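# Swing the desk 3-D printer's door fully open

## Task

Open the door of the 3-D printer, which rests unfixed on the desk, as far as it goes. Every foot of the printer must still rest on the desk at the end, and the printer must not topple or be left tilted. The door must stay open by itself, not because the robot holds it. Afterwards release everything and move the robot away.

## Robot and tools

ROBOT. A LinearBot: a base that can drive in any direction, with a column about 1.75 m tall. A carriage slides 1.0 m along the column (lift_m) and carries two identical six-joint arms, left and right, each with a two-finger gripper. The arm bases sit roughly 0.57 m + lift_m above the floor, and parts of the carriage stick out about 0.15 m beneath them. A hand reaches 0.78 m from its shoulder but only about 0.38 m lower than its arm base. A hand is about 0.16 m long and 0.1 m wide (0.14 m when open). Parked joints 1 to 6 are 0, 0.05, 0.05, 1.45, 0, 0; with both arms parked the footprint is about 0.95 m wide by 0.7 m long. The wheel motors are weak (2 N m), so drives hit contact_stop after only a light push.

CAMERAS. carriage_camera is fixed on the carriage, facing forward, tilted about 20 degrees down. left_wrist_camera and right_wrist_camera look out beyond the fingertips. All images are 672x504 pixels. The carriage camera and parked fingertips are up to about 0.45 m above the arm bases.

FRAMES. Base frame: origin on the floor below the base centre, x forward, y left, z up. left_hand and right_hand are reported in it as the point halfway between that hand's pads. quat_wxyz rotates base axes into hand axes: hand z runs along the fingers and the fingers open along hand y. An upright hand with joints 1, 5 and 6 at 0 reads (1, 0, 0, 0). The odometry frame is the base frame where the scene began. base_odometry counts wheel rotation, so slip appears as travel; heading is positive to the left, range -3.142 to 3.142. Hand readings can be off, more so at long reach.

execute_actions. Arguments: "actions", a list holding one action or none (an empty list only reports state and images); and "cameras", a list of camera names or "all" (omitted, null or ["all"] gives every camera; [] gives none). An action has "base", "joints" or both; the motions start at the same moment. "base" holds exactly one key, each a relative offset from where the base last reported itself: translate_m (metres, forward positive, -2 to 2), strafe_m (metres, left positive, -2 to 2) or rotate_rad (radians, counter-clockwise/left positive, -6.3 to 6.3). "joints" is one dictionary covering both arms and the lift, keyed by joint name, with absolute targets: lift_m 0 to 1 m; left_/right_joint1_rad -2.617 to 3.054 (turn about vertical, 0 forward, positive left); joint2_rad 0 to 3.141 (shoulder: 0 upper arm back and level, 1.57 vertical, 3.14 forward and level); joint3_rad 0 to 3.141 (elbow: 0 folded, 3.14 straight); joint4_rad -1.57 to 1.57 (wrist pitch, positive lifts fingertips); joint5_rad -1.57 to 1.57 (wrist yaw, positive swings fingertips to the right, opposite to joint 1); joint6_rad -2.094 to 2.094 (roll about the finger axis, positive clockwise viewed from the forearm); left_/right_gripper_m 0 to 0.093 (pad gap in metres). Tolerances for "done": lift 0.004, joint1/5/6 0.02, joint2/3 0.055, joint4 0.04, gripper 0.004. An action lasts at most 15 s. Any unknown key or value out of range rejects the whole call with no motion. A joint or base you leave out may keep pushing toward its earlier target unnoticed.

wait: "seconds" 0 to 10; commands nothing and returns the same report as an empty action list. zoom_image: "camera" and "region" [x0, y0, x1, y1] in pixels of that camera's latest full image, top-left origin, at most 504 by 504. finished_scene: "scene", the number of the current scene; it ends the scene irreversibly, reports whether the goal was met and gives any next task. Replying with no tool call ends everything.

RESULTS. The "pictures" line lists cameras in image order. base_status and joint_status tell how each commanded motion ended: "done" (for the base, the wheels turned the full amount, slip included; a move of a millimetre or two may fall short yet say done), "off_target" (resting away from target, maybe still pushing), "contact_stop" or "time_out" (target dropped, holding where stopped), "not_followed" (a self-collision check withheld that arm's targets, shown with "joint command not followed" and a "cause:" line; grippers still move; withheld targets may be retried later), "limit_stop_at_motor_heat" (resend the target). on_its_own covers uncommanded parts; "held at" is a held target, not a position. motor_effort is percent of maximum, positive toward higher values, with the peak in brackets; readings carry fixed bias plus noise. A falling lift effort while lowering means a hand is resting on something. drive_wheels (ignore sign) higher at rest than after a free drive means the base is still pressing. ARM HIT, MOTOR HOT (75 °C) and OVER-TEMPERATURE FAULT (90 °C pause of that arm, 100 °C arm goes limp and drops) are warnings. If a call reports a stop, the remaining calls in that reply are skipped.

CAUTIONS. The robot can topple and never recover: risk grows with a high carriage, outstretched arms, loads, pulling, or sudden drive stops; only images reveal leaning. After a drive is blocked, back off about 0.2 m the way you came (or turn back), repeating if still pressed. The base can slip under a desk edge and the column then strikes it; reversing into such an edge can tip the robot. Arms and grippers have no contact stop: a blocked arm keeps pressing and snaps to target when freed. Pads squeeze about 45 to 60 N each. Never let the arms strike or press each other; to untangle, move the withheld arm clear first, the other in a later action. Outstretched arms heat quickly even empty, and the robot keeps holding its last command while you think. Avoid drops, slams, hard hits, strong shoves, and knocking or tilting the printer.

Each tool is called after "Request:" in YAML: its name, and indented under it one key for each argument.

## Session

Request:
execute_actions:
  actions: []

Scene clock: 0.00 s.
base_odometry: x=+0.000 y=+0.000 heading=+0.000 (m, m, rad; odometry frame)
base_status: not commanded
joint_positions: lift_m=+0.297 left_joint1_rad=+0.012 left_joint2_rad=+0.041 left_joint3_rad=+0.036 left_joint4_rad=+1.447 left_joint5_rad=+0.022 left_joint6_rad=+0.034 left_gripper_m=+0.095 right_joint1_rad=-0.019 right_joint2_rad=+0.023 right_joint3_rad=+0.024 right_joint4_rad=+1.486 right_joint5_rad=+0.016 right_joint6_rad=-0.042 right_gripper_m=+0.094
joint_status: not commanded
motor_effort: lift_m=+17 drive_wheels=-4 (%)
left_hand: x=+0.2977 y=+0.3265 z=+1.2734 quat_wxyz=(+0.998, +0.012, +0.064, +0.022) (m; base frame)
right_hand: x=+0.2859 y=-0.3331 z=+1.2713 quat_wxyz=(+0.999, +0.008, +0.042, -0.031) (m; base frame)
pictures: carriage_camera, left_wrist_camera, right_wrist_camera
Images, in order (width x height): carriage_camera 672x504, left_wrist_camera 672x504, right_wrist_camera 672x504.

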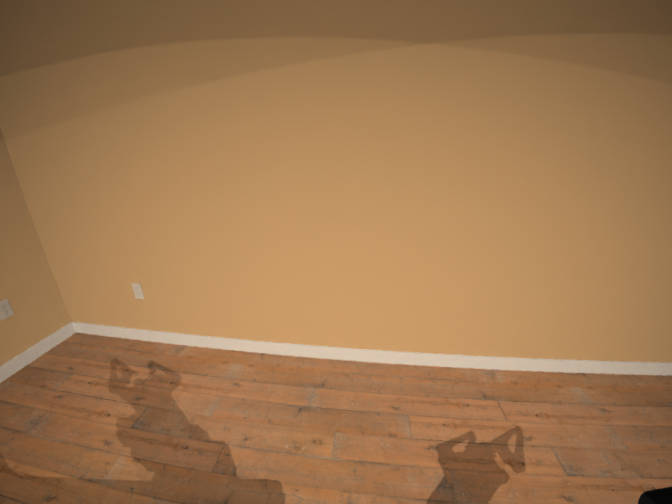

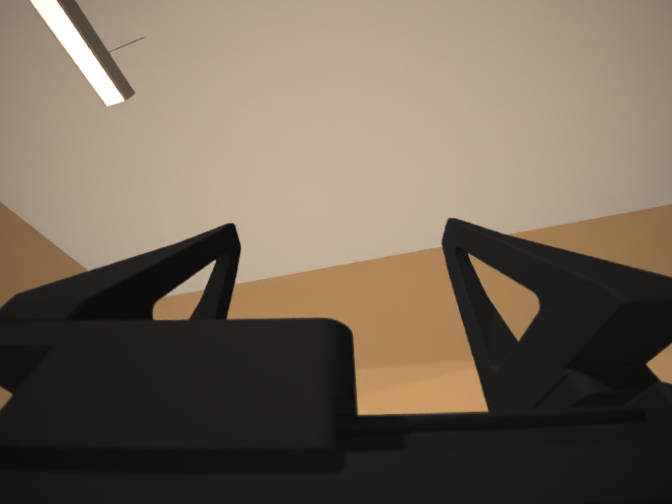

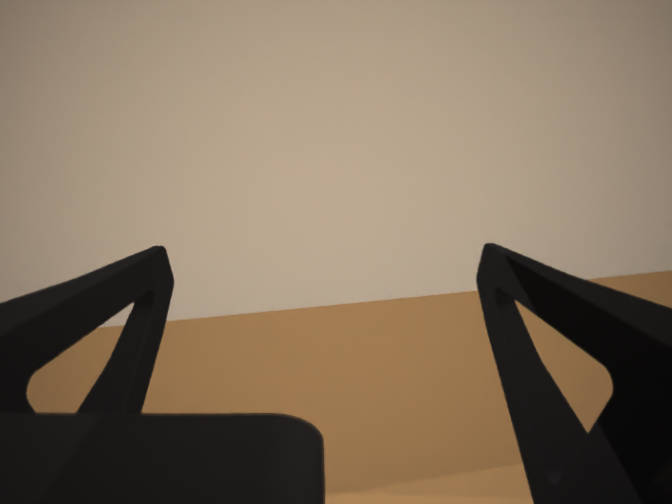

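Request:
execute_actions:
  actions:
    - {"base":{"rotate_rad":-1.8}}
  cameras: ["carriage_camera"]

Request:
execute_actions:
  actions:
    - {"base":{"rotate_rad":-1.6}}
  cameras: ["carriage_camera"]

Scene clock: 5.97 s.
base_odometry: x=+0.000 y=+0.000 heading=-1.798 (m, m, rad; odometry frame)
base_status: done
joint_positions: lift_m=+0.297 left_joint1_rad=+0.012 left_joint2_rad=+0.041 left_joint3_rad=+0.036 left_joint4_rad=+1.444 left_joint5_rad=+0.022 left_joint6_rad=+0.034 left_gripper_m=+0.095 right_joint1_rad=-0.019 right_joint2_rad=+0.023 right_joint3_rad=+0.024 right_joint4_rad=+1.485 right_joint5_rad=+0.016 right_joint6_rad=-0.042 right_gripper_m=+0.094
joint_status: not commanded
motor_effort: lift_m=+17(17) drive_wheels=+18(46) (%)
left_hand: x=+0.2983 y=+0.3265 z=+1.2733 quat_wxyz=(+0.998, +0.012, +0.066, +0.022) (m; base frame)
right_hand: x=+0.2860 y=-0.3332 z=+1.2713 quat_wxyz=(+0.999, +0.008, +0.042, -0.031) (m; base frame)
pictures: carriage_camera
Images, in order (width x height): carriage_camera 672x504.

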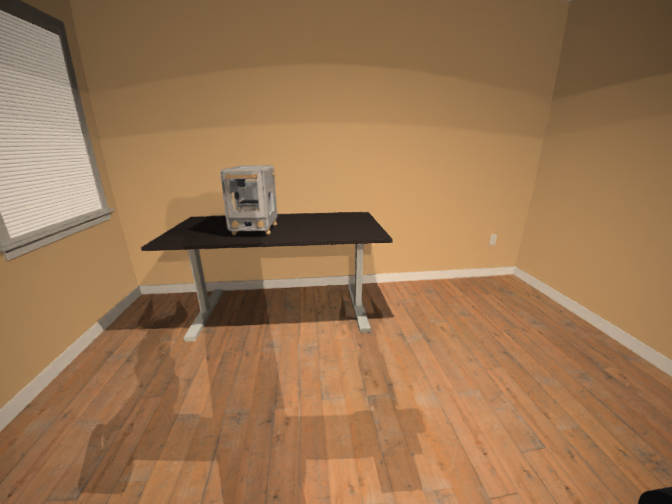

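Scene clock: 9.10 s.
base_odometry: x=+0.000 y=+0.000 heading=+2.887 (m, m, rad; odometry frame)
base_status: done
joint_positions: lift_m=+0.297 left_joint1_rad=+0.012 left_joint2_rad=+0.041 left_joint3_rad=+0.036 left_joint4_rad=+1.444 left_joint5_rad=+0.022 left_joint6_rad=+0.034 left_gripper_m=+0.095 right_joint1_rad=-0.019 right_joint2_rad=+0.023 right_joint3_rad=+0.024 right_joint4_rad=+1.484 right_joint5_rad=+0.016 right_joint6_rad=-0.042 right_gripper_m=+0.094
joint_status: not commanded
motor_effort: lift_m=+17(17) drive_wheels=+17(44) (%)
left_hand: x=+0.2984 y=+0.3265 z=+1.2733 quat_wxyz=(+0.998, +0.012, +0.066, +0.022) (m; base frame)
right_hand: x=+0.2862 y=-0.3332 z=+1.2713 quat_wxyz=(+0.999, +0.008, +0.042, -0.031) (m; base frame)
pictures: carriage_camera
Images, in order (width x height): carriage_camera 672x504.

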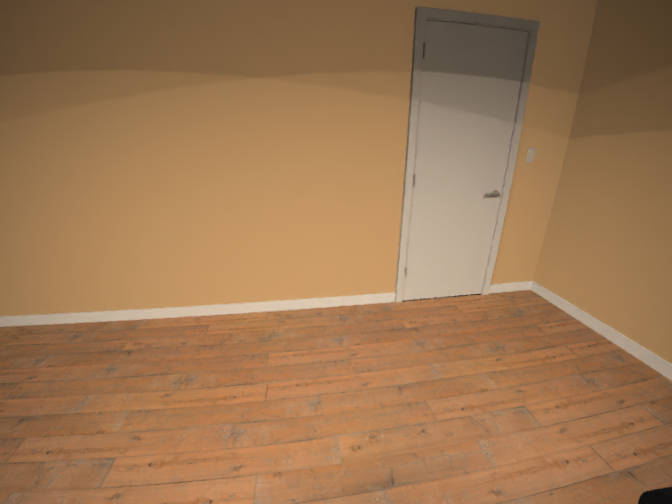

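Request:
execute_actions:
  actions:
    - {"base":{"rotate_rad":1.7}}
  cameras: []

Request:
execute_actions:
  actions:
    - {"base":{"strafe_m":0.35}}
  cameras: []

Request:
execute_actions:
  actions:
    - {"base":{"translate_m":0.8}}
  cameras: ["carriage_camera"]

Request:
zoom_image:
  camera: "carriage_camera"
  region: [150,100,500,360]

Scene clock: 16.10 s.
base_odometry: x=+0.000 y=+0.000 heading=-1.698 (m, m, rad; odometry frame)
base_status: done
joint_positions: lift_m=+0.297 left_joint1_rad=+0.012 left_joint2_rad=+0.041 left_joint3_rad=+0.036 left_joint4_rad=+1.441 left_joint5_rad=+0.022 left_joint6_rad=+0.034 left_gripper_m=+0.095 right_joint1_rad=-0.019 right_joint2_rad=+0.023 right_joint3_rad=+0.024 right_joint4_rad=+1.483 right_joint5_rad=+0.016 right_joint6_rad=-0.042 right_gripper_m=+0.094
joint_status: not commanded
motor_effort: lift_m=+17(17) drive_wheels=+16(65) (%)
left_hand: x=+0.2990 y=+0.3266 z=+1.2732 quat_wxyz=(+0.997, +0.012, +0.067, +0.022) (m; base frame)
right_hand: x=+0.2866 y=-0.3332 z=+1.2713 quat_wxyz=(+0.999, +0.008, +0.043, -0.031) (m; base frame)
pictures: none
No camera images: the call's "cameras" was empty. Leave "cameras" out to get every camera's image.

Scene clock: 18.87 s.
base_odometry: x=+0.347 y=-0.044 heading=-1.697 (m, m, rad; odometry frame)
base_status: done
joint_positions: lift_m=+0.297 left_joint1_rad=+0.012 left_joint2_rad=+0.041 left_joint3_rad=+0.036 left_joint4_rad=+1.442 left_joint5_rad=+0.022 left_joint6_rad=+0.034 left_gripper_m=+0.095 right_joint1_rad=-0.019 right_joint2_rad=+0.023 right_joint3_rad=+0.024 right_joint4_rad=+1.484 right_joint5_rad=+0.016 right_joint6_rad=-0.042 right_gripper_m=+0.094
joint_status: not commanded
motor_effort: lift_m=+17(17) drive_wheels=-14(40) (%)
left_hand: x=+0.2988 y=+0.3266 z=+1.2732 quat_wxyz=(+0.997, +0.012, +0.067, +0.022) (m; base frame)
right_hand: x=+0.2864 y=-0.3332 z=+1.2713 quat_wxyz=(+0.999, +0.008, +0.043, -0.031) (m; base frame)
pictures: none
No camera images: the call's "cameras" was empty. Leave "cameras" out to get every camera's image.

Scene clock: 22.83 s.
base_odometry: x=+0.248 y=-0.838 heading=-1.696 (m, m, rad; odometry frame)
base_status: done
joint_positions: lift_m=+0.297 left_joint1_rad=+0.012 left_joint2_rad=+0.041 left_joint3_rad=+0.036 left_joint4_rad=+1.445 left_joint5_rad=+0.022 left_joint6_rad=+0.034 left_gripper_m=+0.095 right_joint1_rad=-0.019 right_joint2_rad=+0.023 right_joint3_rad=+0.024 right_joint4_rad=+1.485 right_joint5_rad=+0.016 right_joint6_rad=-0.042 right_gripper_m=+0.094
joint_status: not commanded
motor_effort: lift_m=+17(17) drive_wheels=-11(36) (%)
left_hand: x=+0.2980 y=+0.3265 z=+1.2733 quat_wxyz=(+0.998, +0.012, +0.065, +0.022) (m; base frame)
right_hand: x=+0.2860 y=-0.3332 z=+1.2713 quat_wxyz=(+0.999, +0.008, +0.042, -0.031) (m; base frame)
pictures: carriage_camera
Images, in order (width x height): carriage_camera 672x504.

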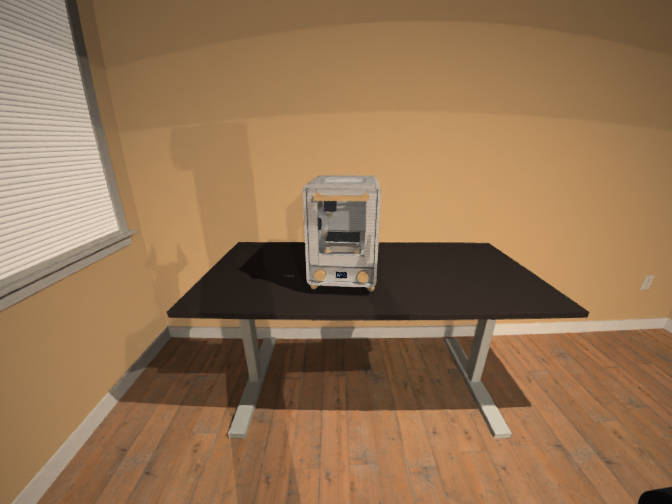

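Region (150, 100, 500, 360) of carriage_camera's 672x504 image, scaled by 1.440, with more detail than that image has; it fills the top 374 rows of this view, and the rest is white.

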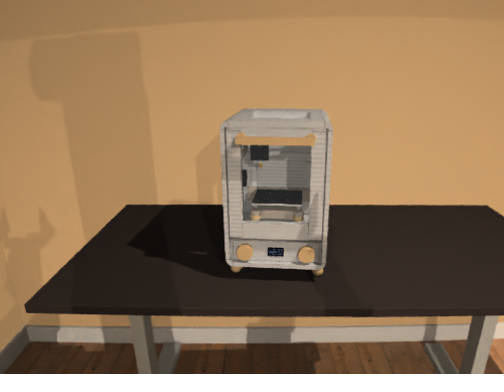

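Request:
execute_actions:
  actions:
    - {"base":{"translate_m":0.25},"joints":{"right_joint2_rad":1.3,"right_joint3_rad":1.0,"right_joint4_rad":0.3,"right_joint1_rad":0,"lift_m":0.2}}
  cameras: ["carriage_camera"]

Request:
zoom_image:
  camera: "carriage_camera"
  region: [240,100,460,320]

Request:
execute_actions:
  actions:
    - {"base":{"strafe_m":0.3}}

Scene clock: 29.33 s.
base_odometry: x=+0.217 y=-1.086 heading=-1.695 (m, m, rad; odometry frame)
base_status: done
joint_positions: lift_m=+0.200 left_joint1_rad=+0.012 left_joint2_rad=+0.041 left_joint3_rad=+0.036 left_joint4_rad=+1.446 left_joint5_rad=+0.022 left_joint6_rad=+0.034 left_gripper_m=+0.095 right_joint1_rad=-0.009 right_joint2_rad=+1.307 right_joint3_rad=+0.970 right_joint4_rad=+0.293 right_joint5_rad=+0.016 right_joint6_rad=-0.042 right_gripper_m=+0.094
joint_status: all done
motor_effort: lift_m=+15(16) drive_wheels=-12(41) (%)
left_hand: x=+0.2978 y=+0.3265 z=+1.1763 quat_wxyz=(+0.998, +0.012, +0.064, +0.022) (m; base frame)
right_hand: x=+0.7123 y=-0.3370 z=+1.0826 quat_wxyz=(+0.691, -0.006, +0.722, -0.024) (m; base frame)
pictures: carriage_camera
Images, in order (width x height): carriage_camera 672x504.

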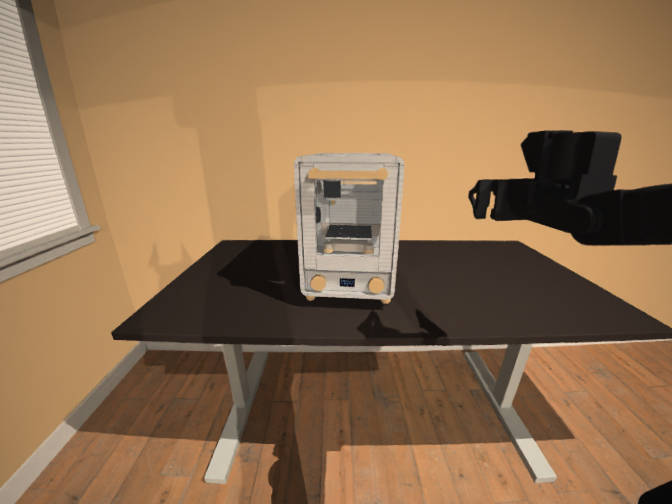

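Region (240, 100, 460, 320) of carriage_camera's 672x504 image, scaled by 2.291, with more detail than that image has.

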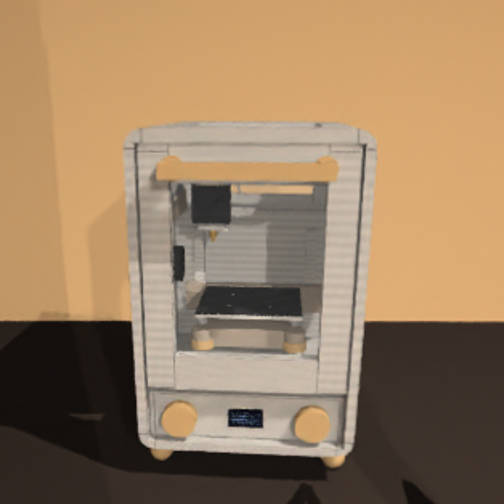

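Scene clock: 31.93 s.
base_odometry: x=+0.515 y=-1.124 heading=-1.695 (m, m, rad; odometry frame)
base_status: done
joint_positions: lift_m=+0.200 left_joint1_rad=+0.012 left_joint2_rad=+0.041 left_joint3_rad=+0.036 left_joint4_rad=+1.447 left_joint5_rad=+0.022 left_joint6_rad=+0.034 left_gripper_m=+0.095 right_joint1_rad=-0.007 right_joint2_rad=+1.307 right_joint3_rad=+0.970 right_joint4_rad=+0.293 right_joint5_rad=+0.016 right_joint6_rad=-0.042 right_gripper_m=+0.094
joint_status: not commanded
motor_effort: lift_m=+15(15) drive_wheels=-8(35) (%)
left_hand: x=+0.2977 y=+0.3265 z=+1.1763 quat_wxyz=(+0.998, +0.012, +0.064, +0.022) (m; base frame)
right_hand: x=+0.7124 y=-0.3359 z=+1.0827 quat_wxyz=(+0.691, -0.007, +0.722, -0.023) (m; base frame)
pictures: carriage_camera, left_wrist_camera, right_wrist_camera
Images, in order (width x height): carriage_camera 672x504, left_wrist_camera 672x504, right_wrist_camera 672x504.

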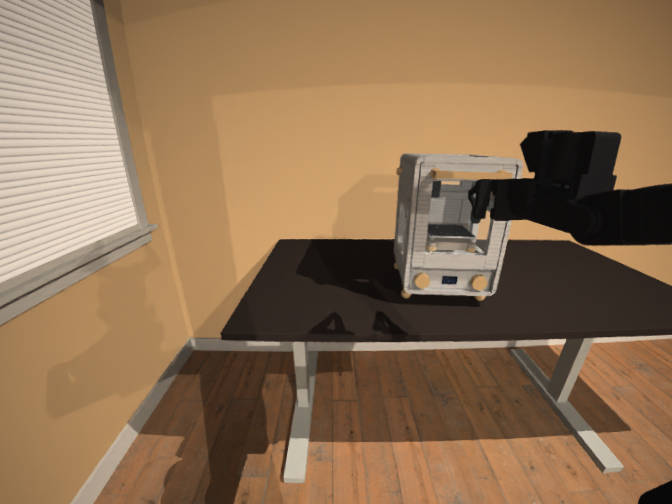

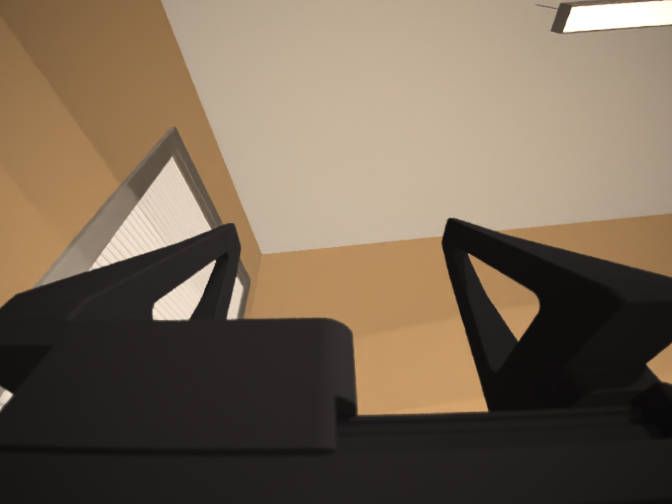

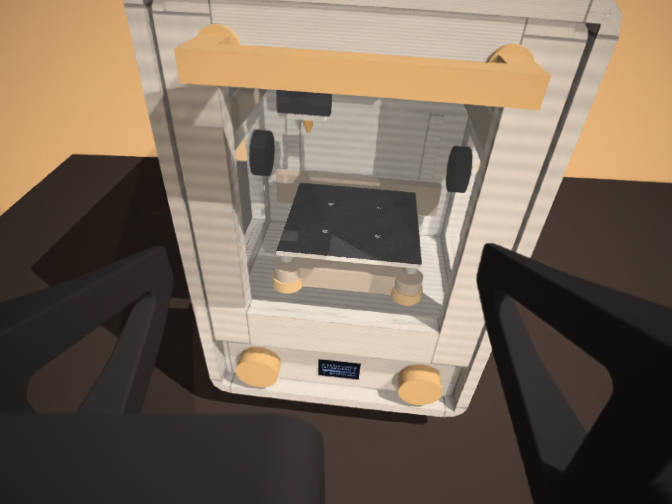

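Request:
execute_actions:
  actions:
    - {"joints":{"right_joint6_rad":1.57,"lift_m":0.25}}
  cameras: ["carriage_camera","right_wrist_camera"]

Request:
execute_actions:
  actions:
    - {"base":{"translate_m":0.05}}
  cameras: ["carriage_camera","right_wrist_camera"]

Request:
zoom_image:
  camera: "carriage_camera"
  region: [370,120,670,340]

Scene clock: 39.00 s.
base_odometry: x=+0.515 y=-1.124 heading=-1.695 (m, m, rad; odometry frame)
base_status: not commanded
joint_positions: lift_m=+0.250 left_joint1_rad=+0.012 left_joint2_rad=+0.041 left_joint3_rad=+0.036 left_joint4_rad=+1.446 left_joint5_rad=+0.022 left_joint6_rad=+0.034 left_gripper_m=+0.095 right_joint1_rad=-0.007 right_joint2_rad=+1.307 right_joint3_rad=+0.982 right_joint4_rad=+0.303 right_joint5_rad=+0.016 right_joint6_rad=+1.561 right_gripper_m=+0.094
joint_status: all done
motor_effort: lift_m=+18(22) drive_wheels=-9(9) (%)
left_hand: x=+0.2978 y=+0.3265 z=+1.2259 quat_wxyz=(+0.998, +0.012, +0.065, +0.022) (m; base frame)
right_hand: x=+0.7128 y=-0.3359 z=+1.1405 quat_wxyz=(+0.503, +0.509, +0.502, +0.486) (m; base frame)
pictures: carriage_camera, right_wrist_camera
Images, in order (width x height): carriage_camera 672x504, right_wrist_camera 672x504.

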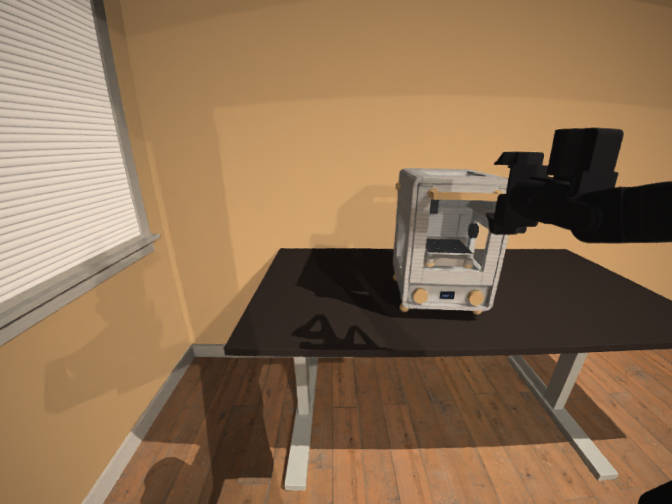

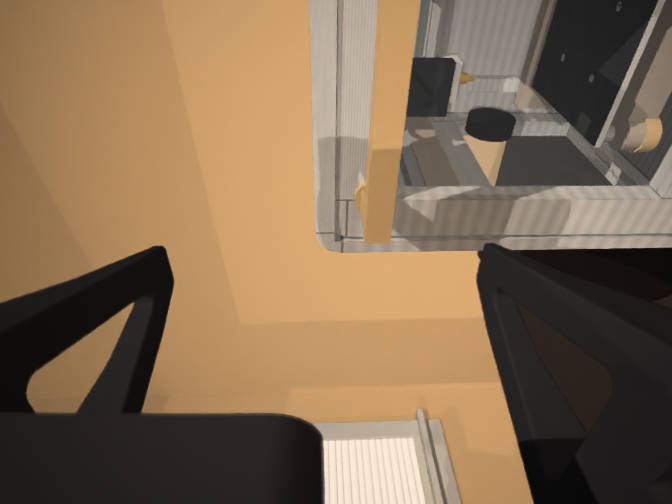

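Scene clock: 40.30 s.
base_odometry: x=+0.509 y=-1.173 heading=-1.695 (m, m, rad; odometry frame)
base_status: done
joint_positions: lift_m=+0.250 left_joint1_rad=+0.012 left_joint2_rad=+0.041 left_joint3_rad=+0.036 left_joint4_rad=+1.446 left_joint5_rad=+0.022 left_joint6_rad=+0.034 left_gripper_m=+0.095 right_joint1_rad=-0.007 right_joint2_rad=+1.307 right_joint3_rad=+0.982 right_joint4_rad=+0.302 right_joint5_rad=+0.016 right_joint6_rad=+1.561 right_gripper_m=+0.094
joint_status: not commanded
motor_effort: lift_m=+18(18) drive_wheels=-11(35) (%)
left_hand: x=+0.2978 y=+0.3265 z=+1.2259 quat_wxyz=(+0.998, +0.012, +0.065, +0.022) (m; base frame)
right_hand: x=+0.7128 y=-0.3359 z=+1.1402 quat_wxyz=(+0.502, +0.509, +0.502, +0.486) (m; base frame)
pictures: carriage_camera, right_wrist_camera
Images, in order (width x height): carriage_camera 672x504, right_wrist_camera 672x504.

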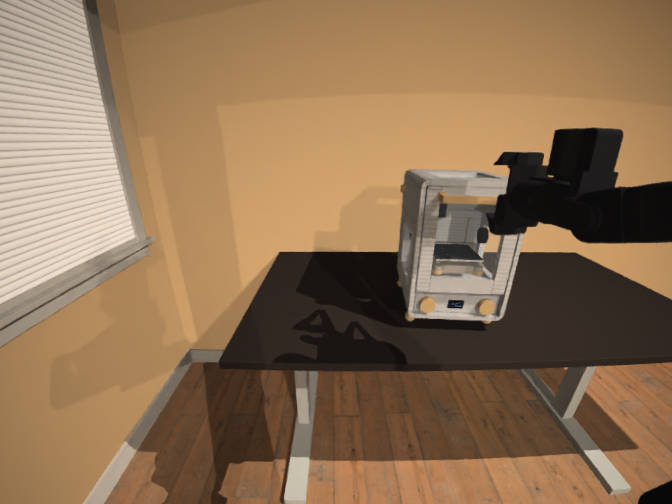

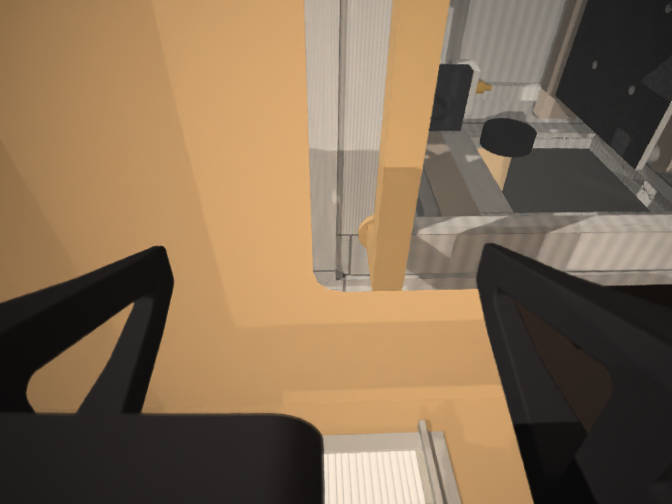

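Region (370, 120, 670, 340) of carriage_camera's 672x504 image, scaled by 1.680, with more detail than that image has; it fills the top 370 rows of this view, and the rest is white.

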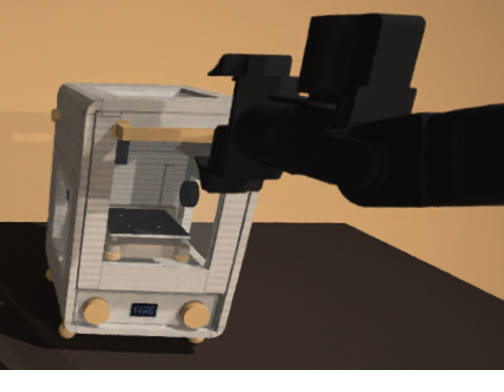

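Request:
execute_actions:
  actions:
    - {"base":{"translate_m":0.04},"joints":{"lift_m":0.225}}
  cameras: ["carriage_camera","right_wrist_camera"]

Scene clock: 43.60 s.
base_odometry: x=+0.505 y=-1.213 heading=-1.694 (m, m, rad; odometry frame)
base_status: done
joint_positions: lift_m=+0.225 left_joint1_rad=+0.012 left_joint2_rad=+0.041 left_joint3_rad=+0.036 left_joint4_rad=+1.447 left_joint5_rad=+0.022 left_joint6_rad=+0.034 left_gripper_m=+0.095 right_joint1_rad=-0.007 right_joint2_rad=+1.304 right_joint3_rad=+0.982 right_joint4_rad=+0.295 right_joint5_rad=+0.016 right_joint6_rad=+1.561 right_gripper_m=+0.094
joint_status: all done
motor_effort: lift_m=+16(16) drive_wheels=-9(38) (%)
left_hand: x=+0.2977 y=+0.3265 z=+1.2012 quat_wxyz=(+0.998, +0.012, +0.064, +0.022) (m; base frame)
right_hand: x=+0.7121 y=-0.3359 z=+1.1152 quat_wxyz=(+0.501, +0.510, +0.503, +0.485) (m; base frame)
pictures: carriage_camera, right_wrist_camera
Images, in order (width x height): carriage_camera 672x504, right_wrist_camera 672x504.

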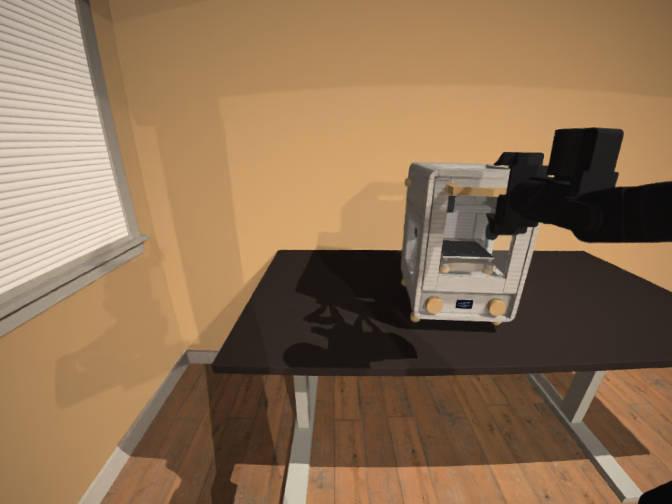

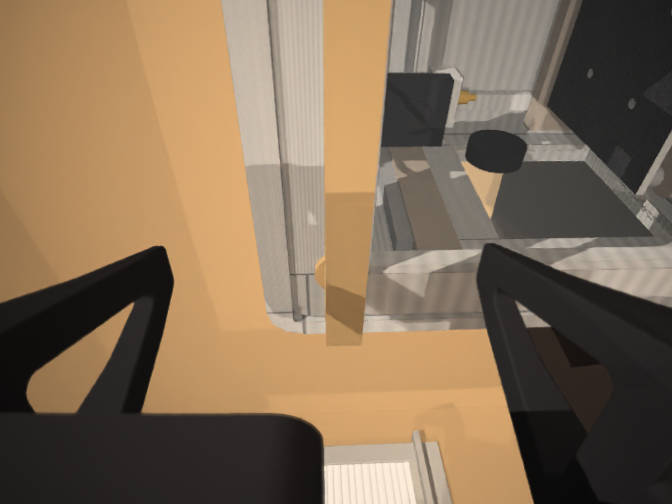

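Request:
execute_actions:
  actions:
    - {"base":{"translate_m":0.055},"joints":{"lift_m":0.22}}
  cameras: ["carriage_camera","right_wrist_camera"]

Scene clock: 47.97 s.
base_odometry: x=+0.498 y=-1.268 heading=-1.693 (m, m, rad; odometry frame)
base_status: done
joint_positions: lift_m=+0.220 left_joint1_rad=+0.012 left_joint2_rad=+0.041 left_joint3_rad=+0.036 left_joint4_rad=+1.446 left_joint5_rad=+0.022 left_joint6_rad=+0.034 left_gripper_m=+0.095 right_joint1_rad=-0.007 right_joint2_rad=+1.304 right_joint3_rad=+0.982 right_joint4_rad=+0.297 right_joint5_rad=+0.016 right_joint6_rad=+1.561 right_gripper_m=+0.094
joint_status: all done
motor_effort: lift_m=+16(16) drive_wheels=-9(42) (%)
left_hand: x=+0.2978 y=+0.3265 z=+1.1962 quat_wxyz=(+0.998, +0.012, +0.064, +0.022) (m; base frame)
right_hand: x=+0.7121 y=-0.3359 z=+1.1106 quat_wxyz=(+0.502, +0.510, +0.503, +0.485) (m; base frame)
pictures: carriage_camera, right_wrist_camera
Images, in order (width x height): carriage_camera 672x504, right_wrist_camera 672x504.

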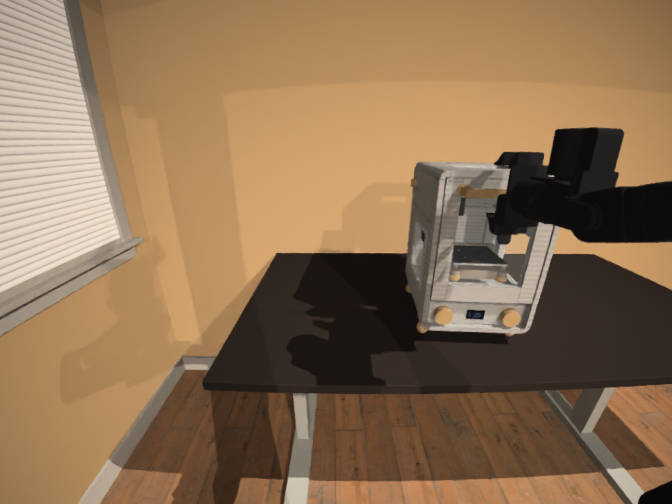

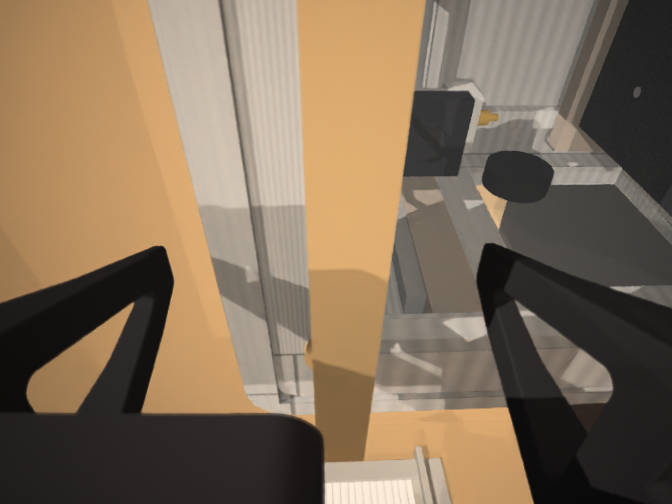

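Request:
execute_actions:
  actions:
    - {"joints":{"right_gripper_m":0.0,"lift_m":0.215}}
  cameras: ["right_wrist_camera"]

Request:
execute_actions:
  actions:
    - {"base":{"translate_m":-0.03}}
  cameras: ["carriage_camera","right_wrist_camera"]

Scene clock: 50.93 s.
base_odometry: x=+0.498 y=-1.268 heading=-1.693 (m, m, rad; odometry frame)
base_status: not commanded
joint_positions: lift_m=+0.215 left_joint1_rad=+0.012 left_joint2_rad=+0.041 left_joint3_rad=+0.036 left_joint4_rad=+1.446 left_joint5_rad=+0.022 left_joint6_rad=+0.034 left_gripper_m=+0.095 right_joint1_rad=-0.007 right_joint2_rad=+1.304 right_joint3_rad=+0.982 right_joint4_rad=+0.297 right_joint5_rad=+0.016 right_joint6_rad=+1.566 right_gripper_m=+0.015
joint_status: right_gripper_m off_target (ended at +0.015, target +0.000); the others done
motor_effort: lift_m=+16(16) drive_wheels=+4(11) (%)
left_hand: x=+0.2978 y=+0.3265 z=+1.1912 quat_wxyz=(+0.998, +0.012, +0.065, +0.022) (m; base frame)
right_hand: x=+0.7121 y=-0.3359 z=+1.1057 quat_wxyz=(+0.501, +0.511, +0.501, +0.487) (m; base frame)
pictures: right_wrist_camera
Images, in order (width x height): right_wrist_camera 672x504.

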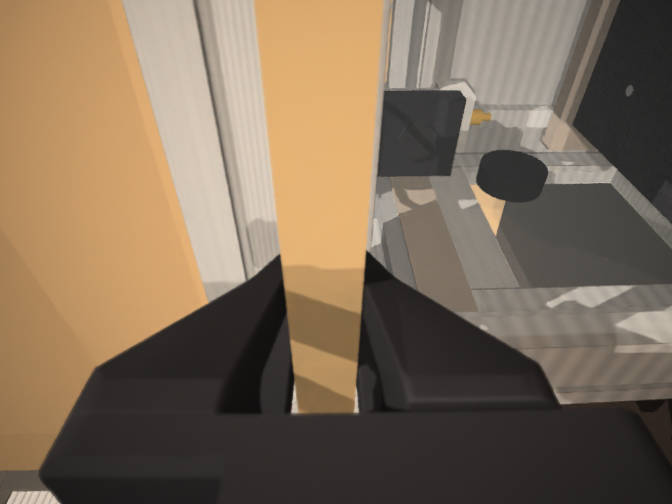

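Scene clock: 51.90 s.
base_odometry: x=+0.502 y=-1.238 heading=-1.693 (m, m, rad; odometry frame)
base_status: done
joint_positions: lift_m=+0.215 left_joint1_rad=+0.012 left_joint2_rad=+0.041 left_joint3_rad=+0.036 left_joint4_rad=+1.446 left_joint5_rad=+0.022 left_joint6_rad=+0.034 left_gripper_m=+0.095 right_joint1_rad=-0.006 right_joint2_rad=+1.323 right_joint3_rad=+0.986 right_joint4_rad=+0.306 right_joint5_rad=+0.004 right_joint6_rad=+1.568 right_gripper_m=+0.015
joint_status: not commanded
motor_effort: lift_m=+16(16) drive_wheels=-5(46) (%)
left_hand: x=+0.2978 y=+0.3265 z=+1.1912 quat_wxyz=(+0.998, +0.012, +0.065, +0.022) (m; base frame)
right_hand: x=+0.7166 y=-0.3332 z=+1.1016 quat_wxyz=(+0.495, +0.509, +0.506, +0.489) (m; base frame)
pictures: carriage_camera, right_wrist_camera
Images, in order (width x height): carriage_camera 672x504, right_wrist_camera 672x504.

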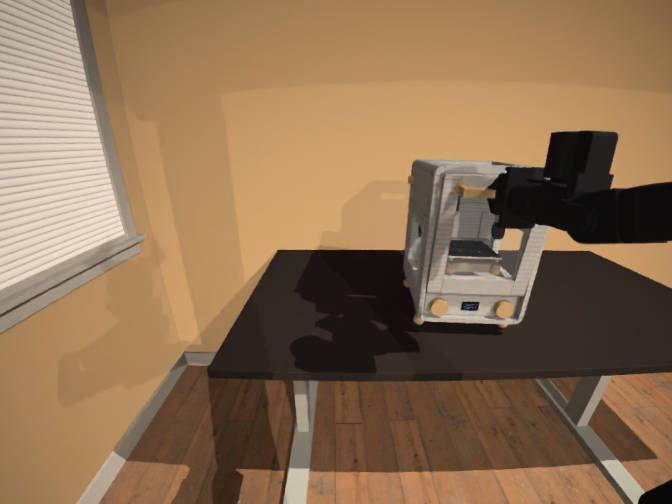

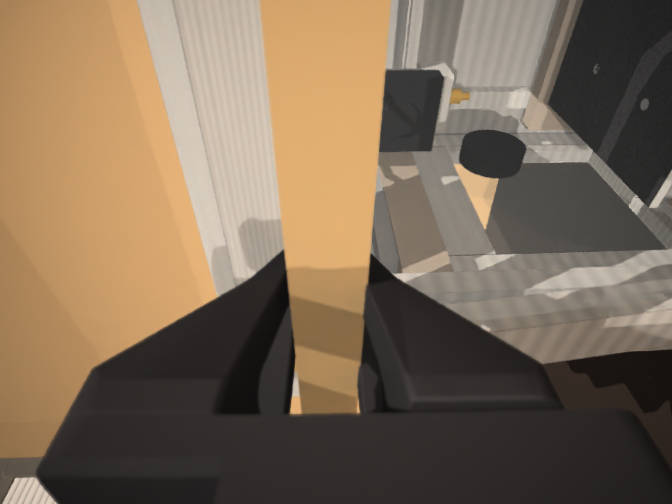

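Request:
execute_actions:
  actions:
    - {"base":{"translate_m":-0.04},"joints":{"lift_m":0.125,"right_joint4_rad":0.7}}
  cameras: ["carriage_camera","right_wrist_camera"]

Scene clock: 55.70 s.
base_odometry: x=+0.506 y=-1.198 heading=-1.693 (m, m, rad; odometry frame)
base_status: done
joint_positions: lift_m=+0.125 left_joint1_rad=+0.012 left_joint2_rad=+0.041 left_joint3_rad=+0.036 left_joint4_rad=+1.446 left_joint5_rad=+0.022 left_joint6_rad=+0.034 left_gripper_m=+0.095 right_joint1_rad=+0.004 right_joint2_rad=+1.313 right_joint3_rad=+0.986 right_joint4_rad=+0.604 right_joint5_rad=-0.017 right_joint6_rad=+1.533 right_gripper_m=+0.015
joint_status: right_joint4_rad off_target (ended at +0.604, target +0.700); the others done
motor_effort: lift_m=+16(17) drive_wheels=+6(43) (%)
left_hand: x=+0.2978 y=+0.3265 z=+1.1011 quat_wxyz=(+0.998, +0.012, +0.065, +0.022) (m; base frame)
right_hand: x=+0.7050 y=-0.3255 z=+1.0881 quat_wxyz=(+0.570, +0.412, +0.440, +0.558) (m; base frame)
pictures: carriage_camera, right_wrist_camera
Images, in order (width x height): carriage_camera 672x504, right_wrist_camera 672x504.

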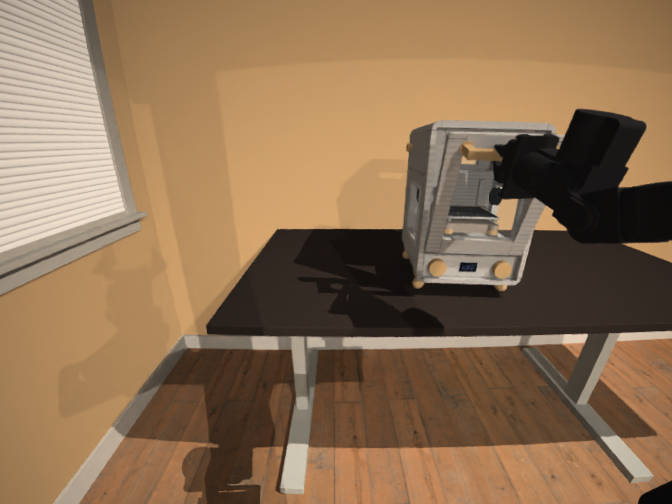

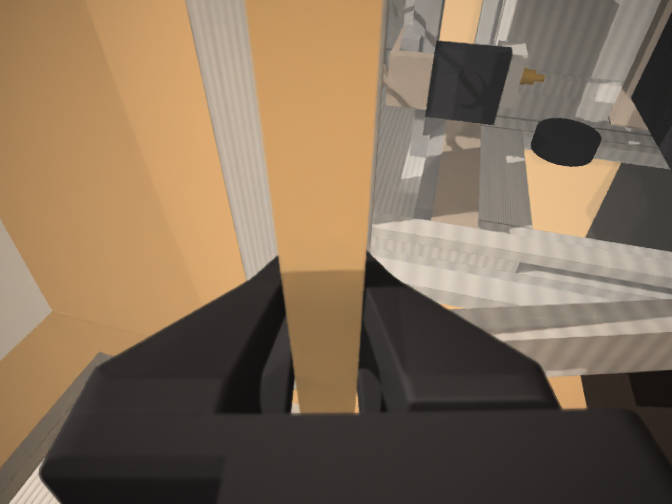

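Request:
execute_actions:
  actions:
    - {"base":{"translate_m":-0.035},"joints":{"lift_m":0.0,"right_joint4_rad":1.05,"right_joint1_rad":0.02}}
  cameras: ["carriage_camera","right_wrist_camera"]

Scene clock: 59.43 s.
base_odometry: x=+0.511 y=-1.164 heading=-1.694 (m, m, rad; odometry frame)
base_status: done
joint_positions: lift_m=+0.000 left_joint1_rad=+0.012 left_joint2_rad=+0.041 left_joint3_rad=+0.036 left_joint4_rad=+1.446 left_joint5_rad=+0.022 left_joint6_rad=+0.034 left_gripper_m=+0.095 right_joint1_rad=+0.024 right_joint2_rad=+1.313 right_joint3_rad=+0.986 right_joint4_rad=+0.955 right_joint5_rad=-0.031 right_joint6_rad=+1.486 right_gripper_m=+0.015
joint_status: right_joint4_rad off_target (ended at +0.955, target +1.050); the others done
motor_effort: lift_m=+16(16) drive_wheels=-15(43) (%)
left_hand: x=+0.2979 y=+0.3265 z=+0.9761 quat_wxyz=(+0.998, +0.012, +0.065, +0.022) (m; base frame)
right_hand: x=+0.6672 y=-0.3148 z=+1.0404 quat_wxyz=(+0.644, +0.293, +0.347, +0.616) (m; base frame)
pictures: carriage_camera, right_wrist_camera
Images, in order (width x height): carriage_camera 672x504, right_wrist_camera 672x504.

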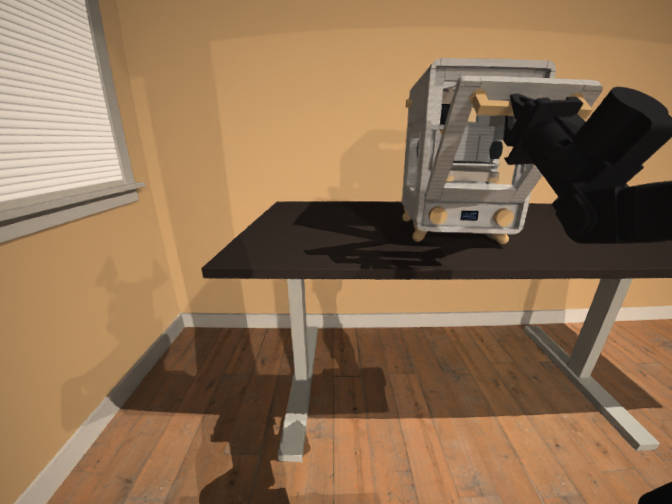

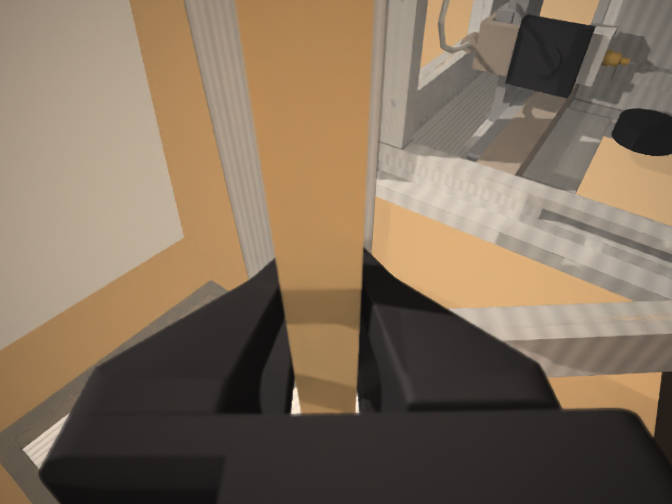

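Request:
execute_actions:
  actions:
    - {"joints":{"right_gripper_m":0.04,"right_joint5_rad":0,"right_joint3_rad":0.7,"right_joint4_rad":1.3}}
  cameras: ["carriage_camera","right_wrist_camera"]

Scene clock: 64.17 s.
base_odometry: x=+0.511 y=-1.164 heading=-1.694 (m, m, rad; odometry frame)
base_status: not commanded
joint_positions: lift_m=+0.000 left_joint1_rad=+0.012 left_joint2_rad=+0.041 left_joint3_rad=+0.036 left_joint4_rad=+1.446 left_joint5_rad=+0.022 left_joint6_rad=+0.034 left_gripper_m=+0.095 right_joint1_rad=+0.024 right_joint2_rad=+1.302 right_joint3_rad=+0.726 right_joint4_rad=+1.339 right_joint5_rad=-0.026 right_joint6_rad=+1.554 right_gripper_m=+0.040
joint_status: right_joint5_rad off_target (ended at -0.026, target +0.000); the others done
motor_effort: lift_m=+16(16) drive_wheels=-14(15) (%)
left_hand: x=+0.2978 y=+0.3265 z=+0.9762 quat_wxyz=(+0.998, +0.012, +0.065, +0.022) (m; base frame)
right_hand: x=+0.6299 y=-0.3166 z=+1.0041 quat_wxyz=(+0.644, +0.263, +0.292, +0.656) (m; base frame)
pictures: carriage_camera, right_wrist_camera
Images, in order (width x height): carriage_camera 672x504, right_wrist_camera 672x504.

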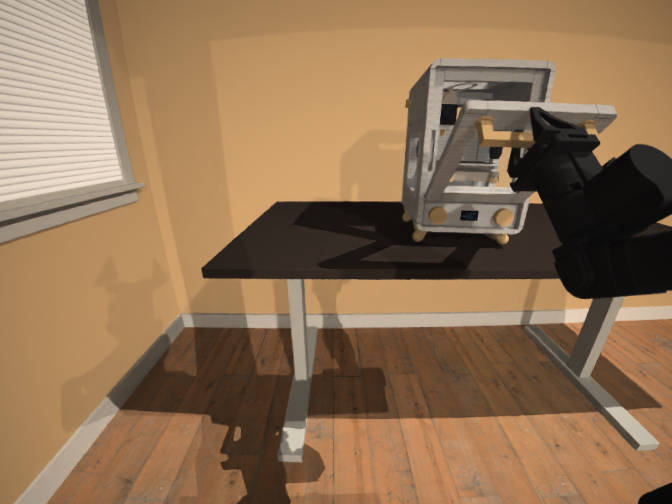

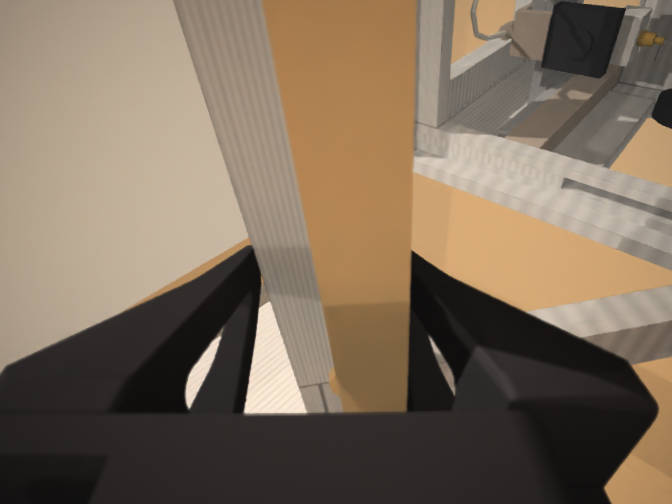

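Request:
execute_actions:
  actions:
    - {"base":{"translate_m":-0.1},"joints":{"right_gripper_m":0.065,"right_joint2_rad":1.5}}
  cameras: ["carriage_camera","right_wrist_camera"]

Scene clock: 68.13 s.
base_odometry: x=+0.523 y=-1.065 heading=-1.694 (m, m, rad; odometry frame)
base_status: done
joint_positions: lift_m=+0.000 left_joint1_rad=+0.012 left_joint2_rad=+0.041 left_joint3_rad=+0.036 left_joint4_rad=+1.445 left_joint5_rad=+0.022 left_joint6_rad=+0.034 left_gripper_m=+0.095 right_joint1_rad=+0.024 right_joint2_rad=+1.523 right_joint3_rad=+0.710 right_joint4_rad=+1.185 right_joint5_rad=-0.005 right_joint6_rad=+1.550 right_gripper_m=+0.065
joint_status: all done
on_its_own: right_joint5_rad moved +0.021 to your old target +0.000
motor_effort: lift_m=+16(16) drive_wheels=+0(29) (%)
left_hand: x=+0.2982 y=+0.3265 z=+0.9761 quat_wxyz=(+0.998, +0.012, +0.065, +0.022) (m; base frame)
right_hand: x=+0.7127 y=-0.3182 z=+0.8793 quat_wxyz=(+0.582, +0.388, +0.409, +0.586) (m; base frame)
pictures: carriage_camera, right_wrist_camera
Images, in order (width x height): carriage_camera 672x504, right_wrist_camera 672x504.

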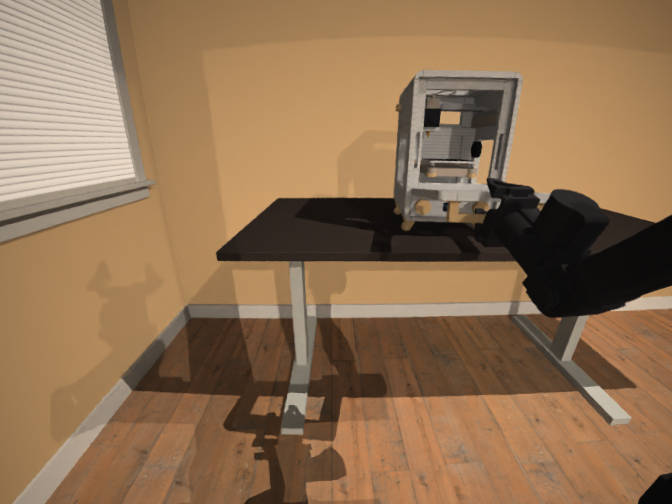

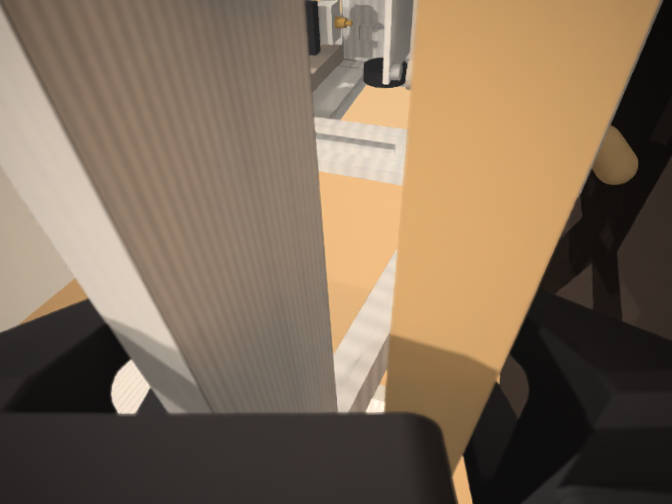

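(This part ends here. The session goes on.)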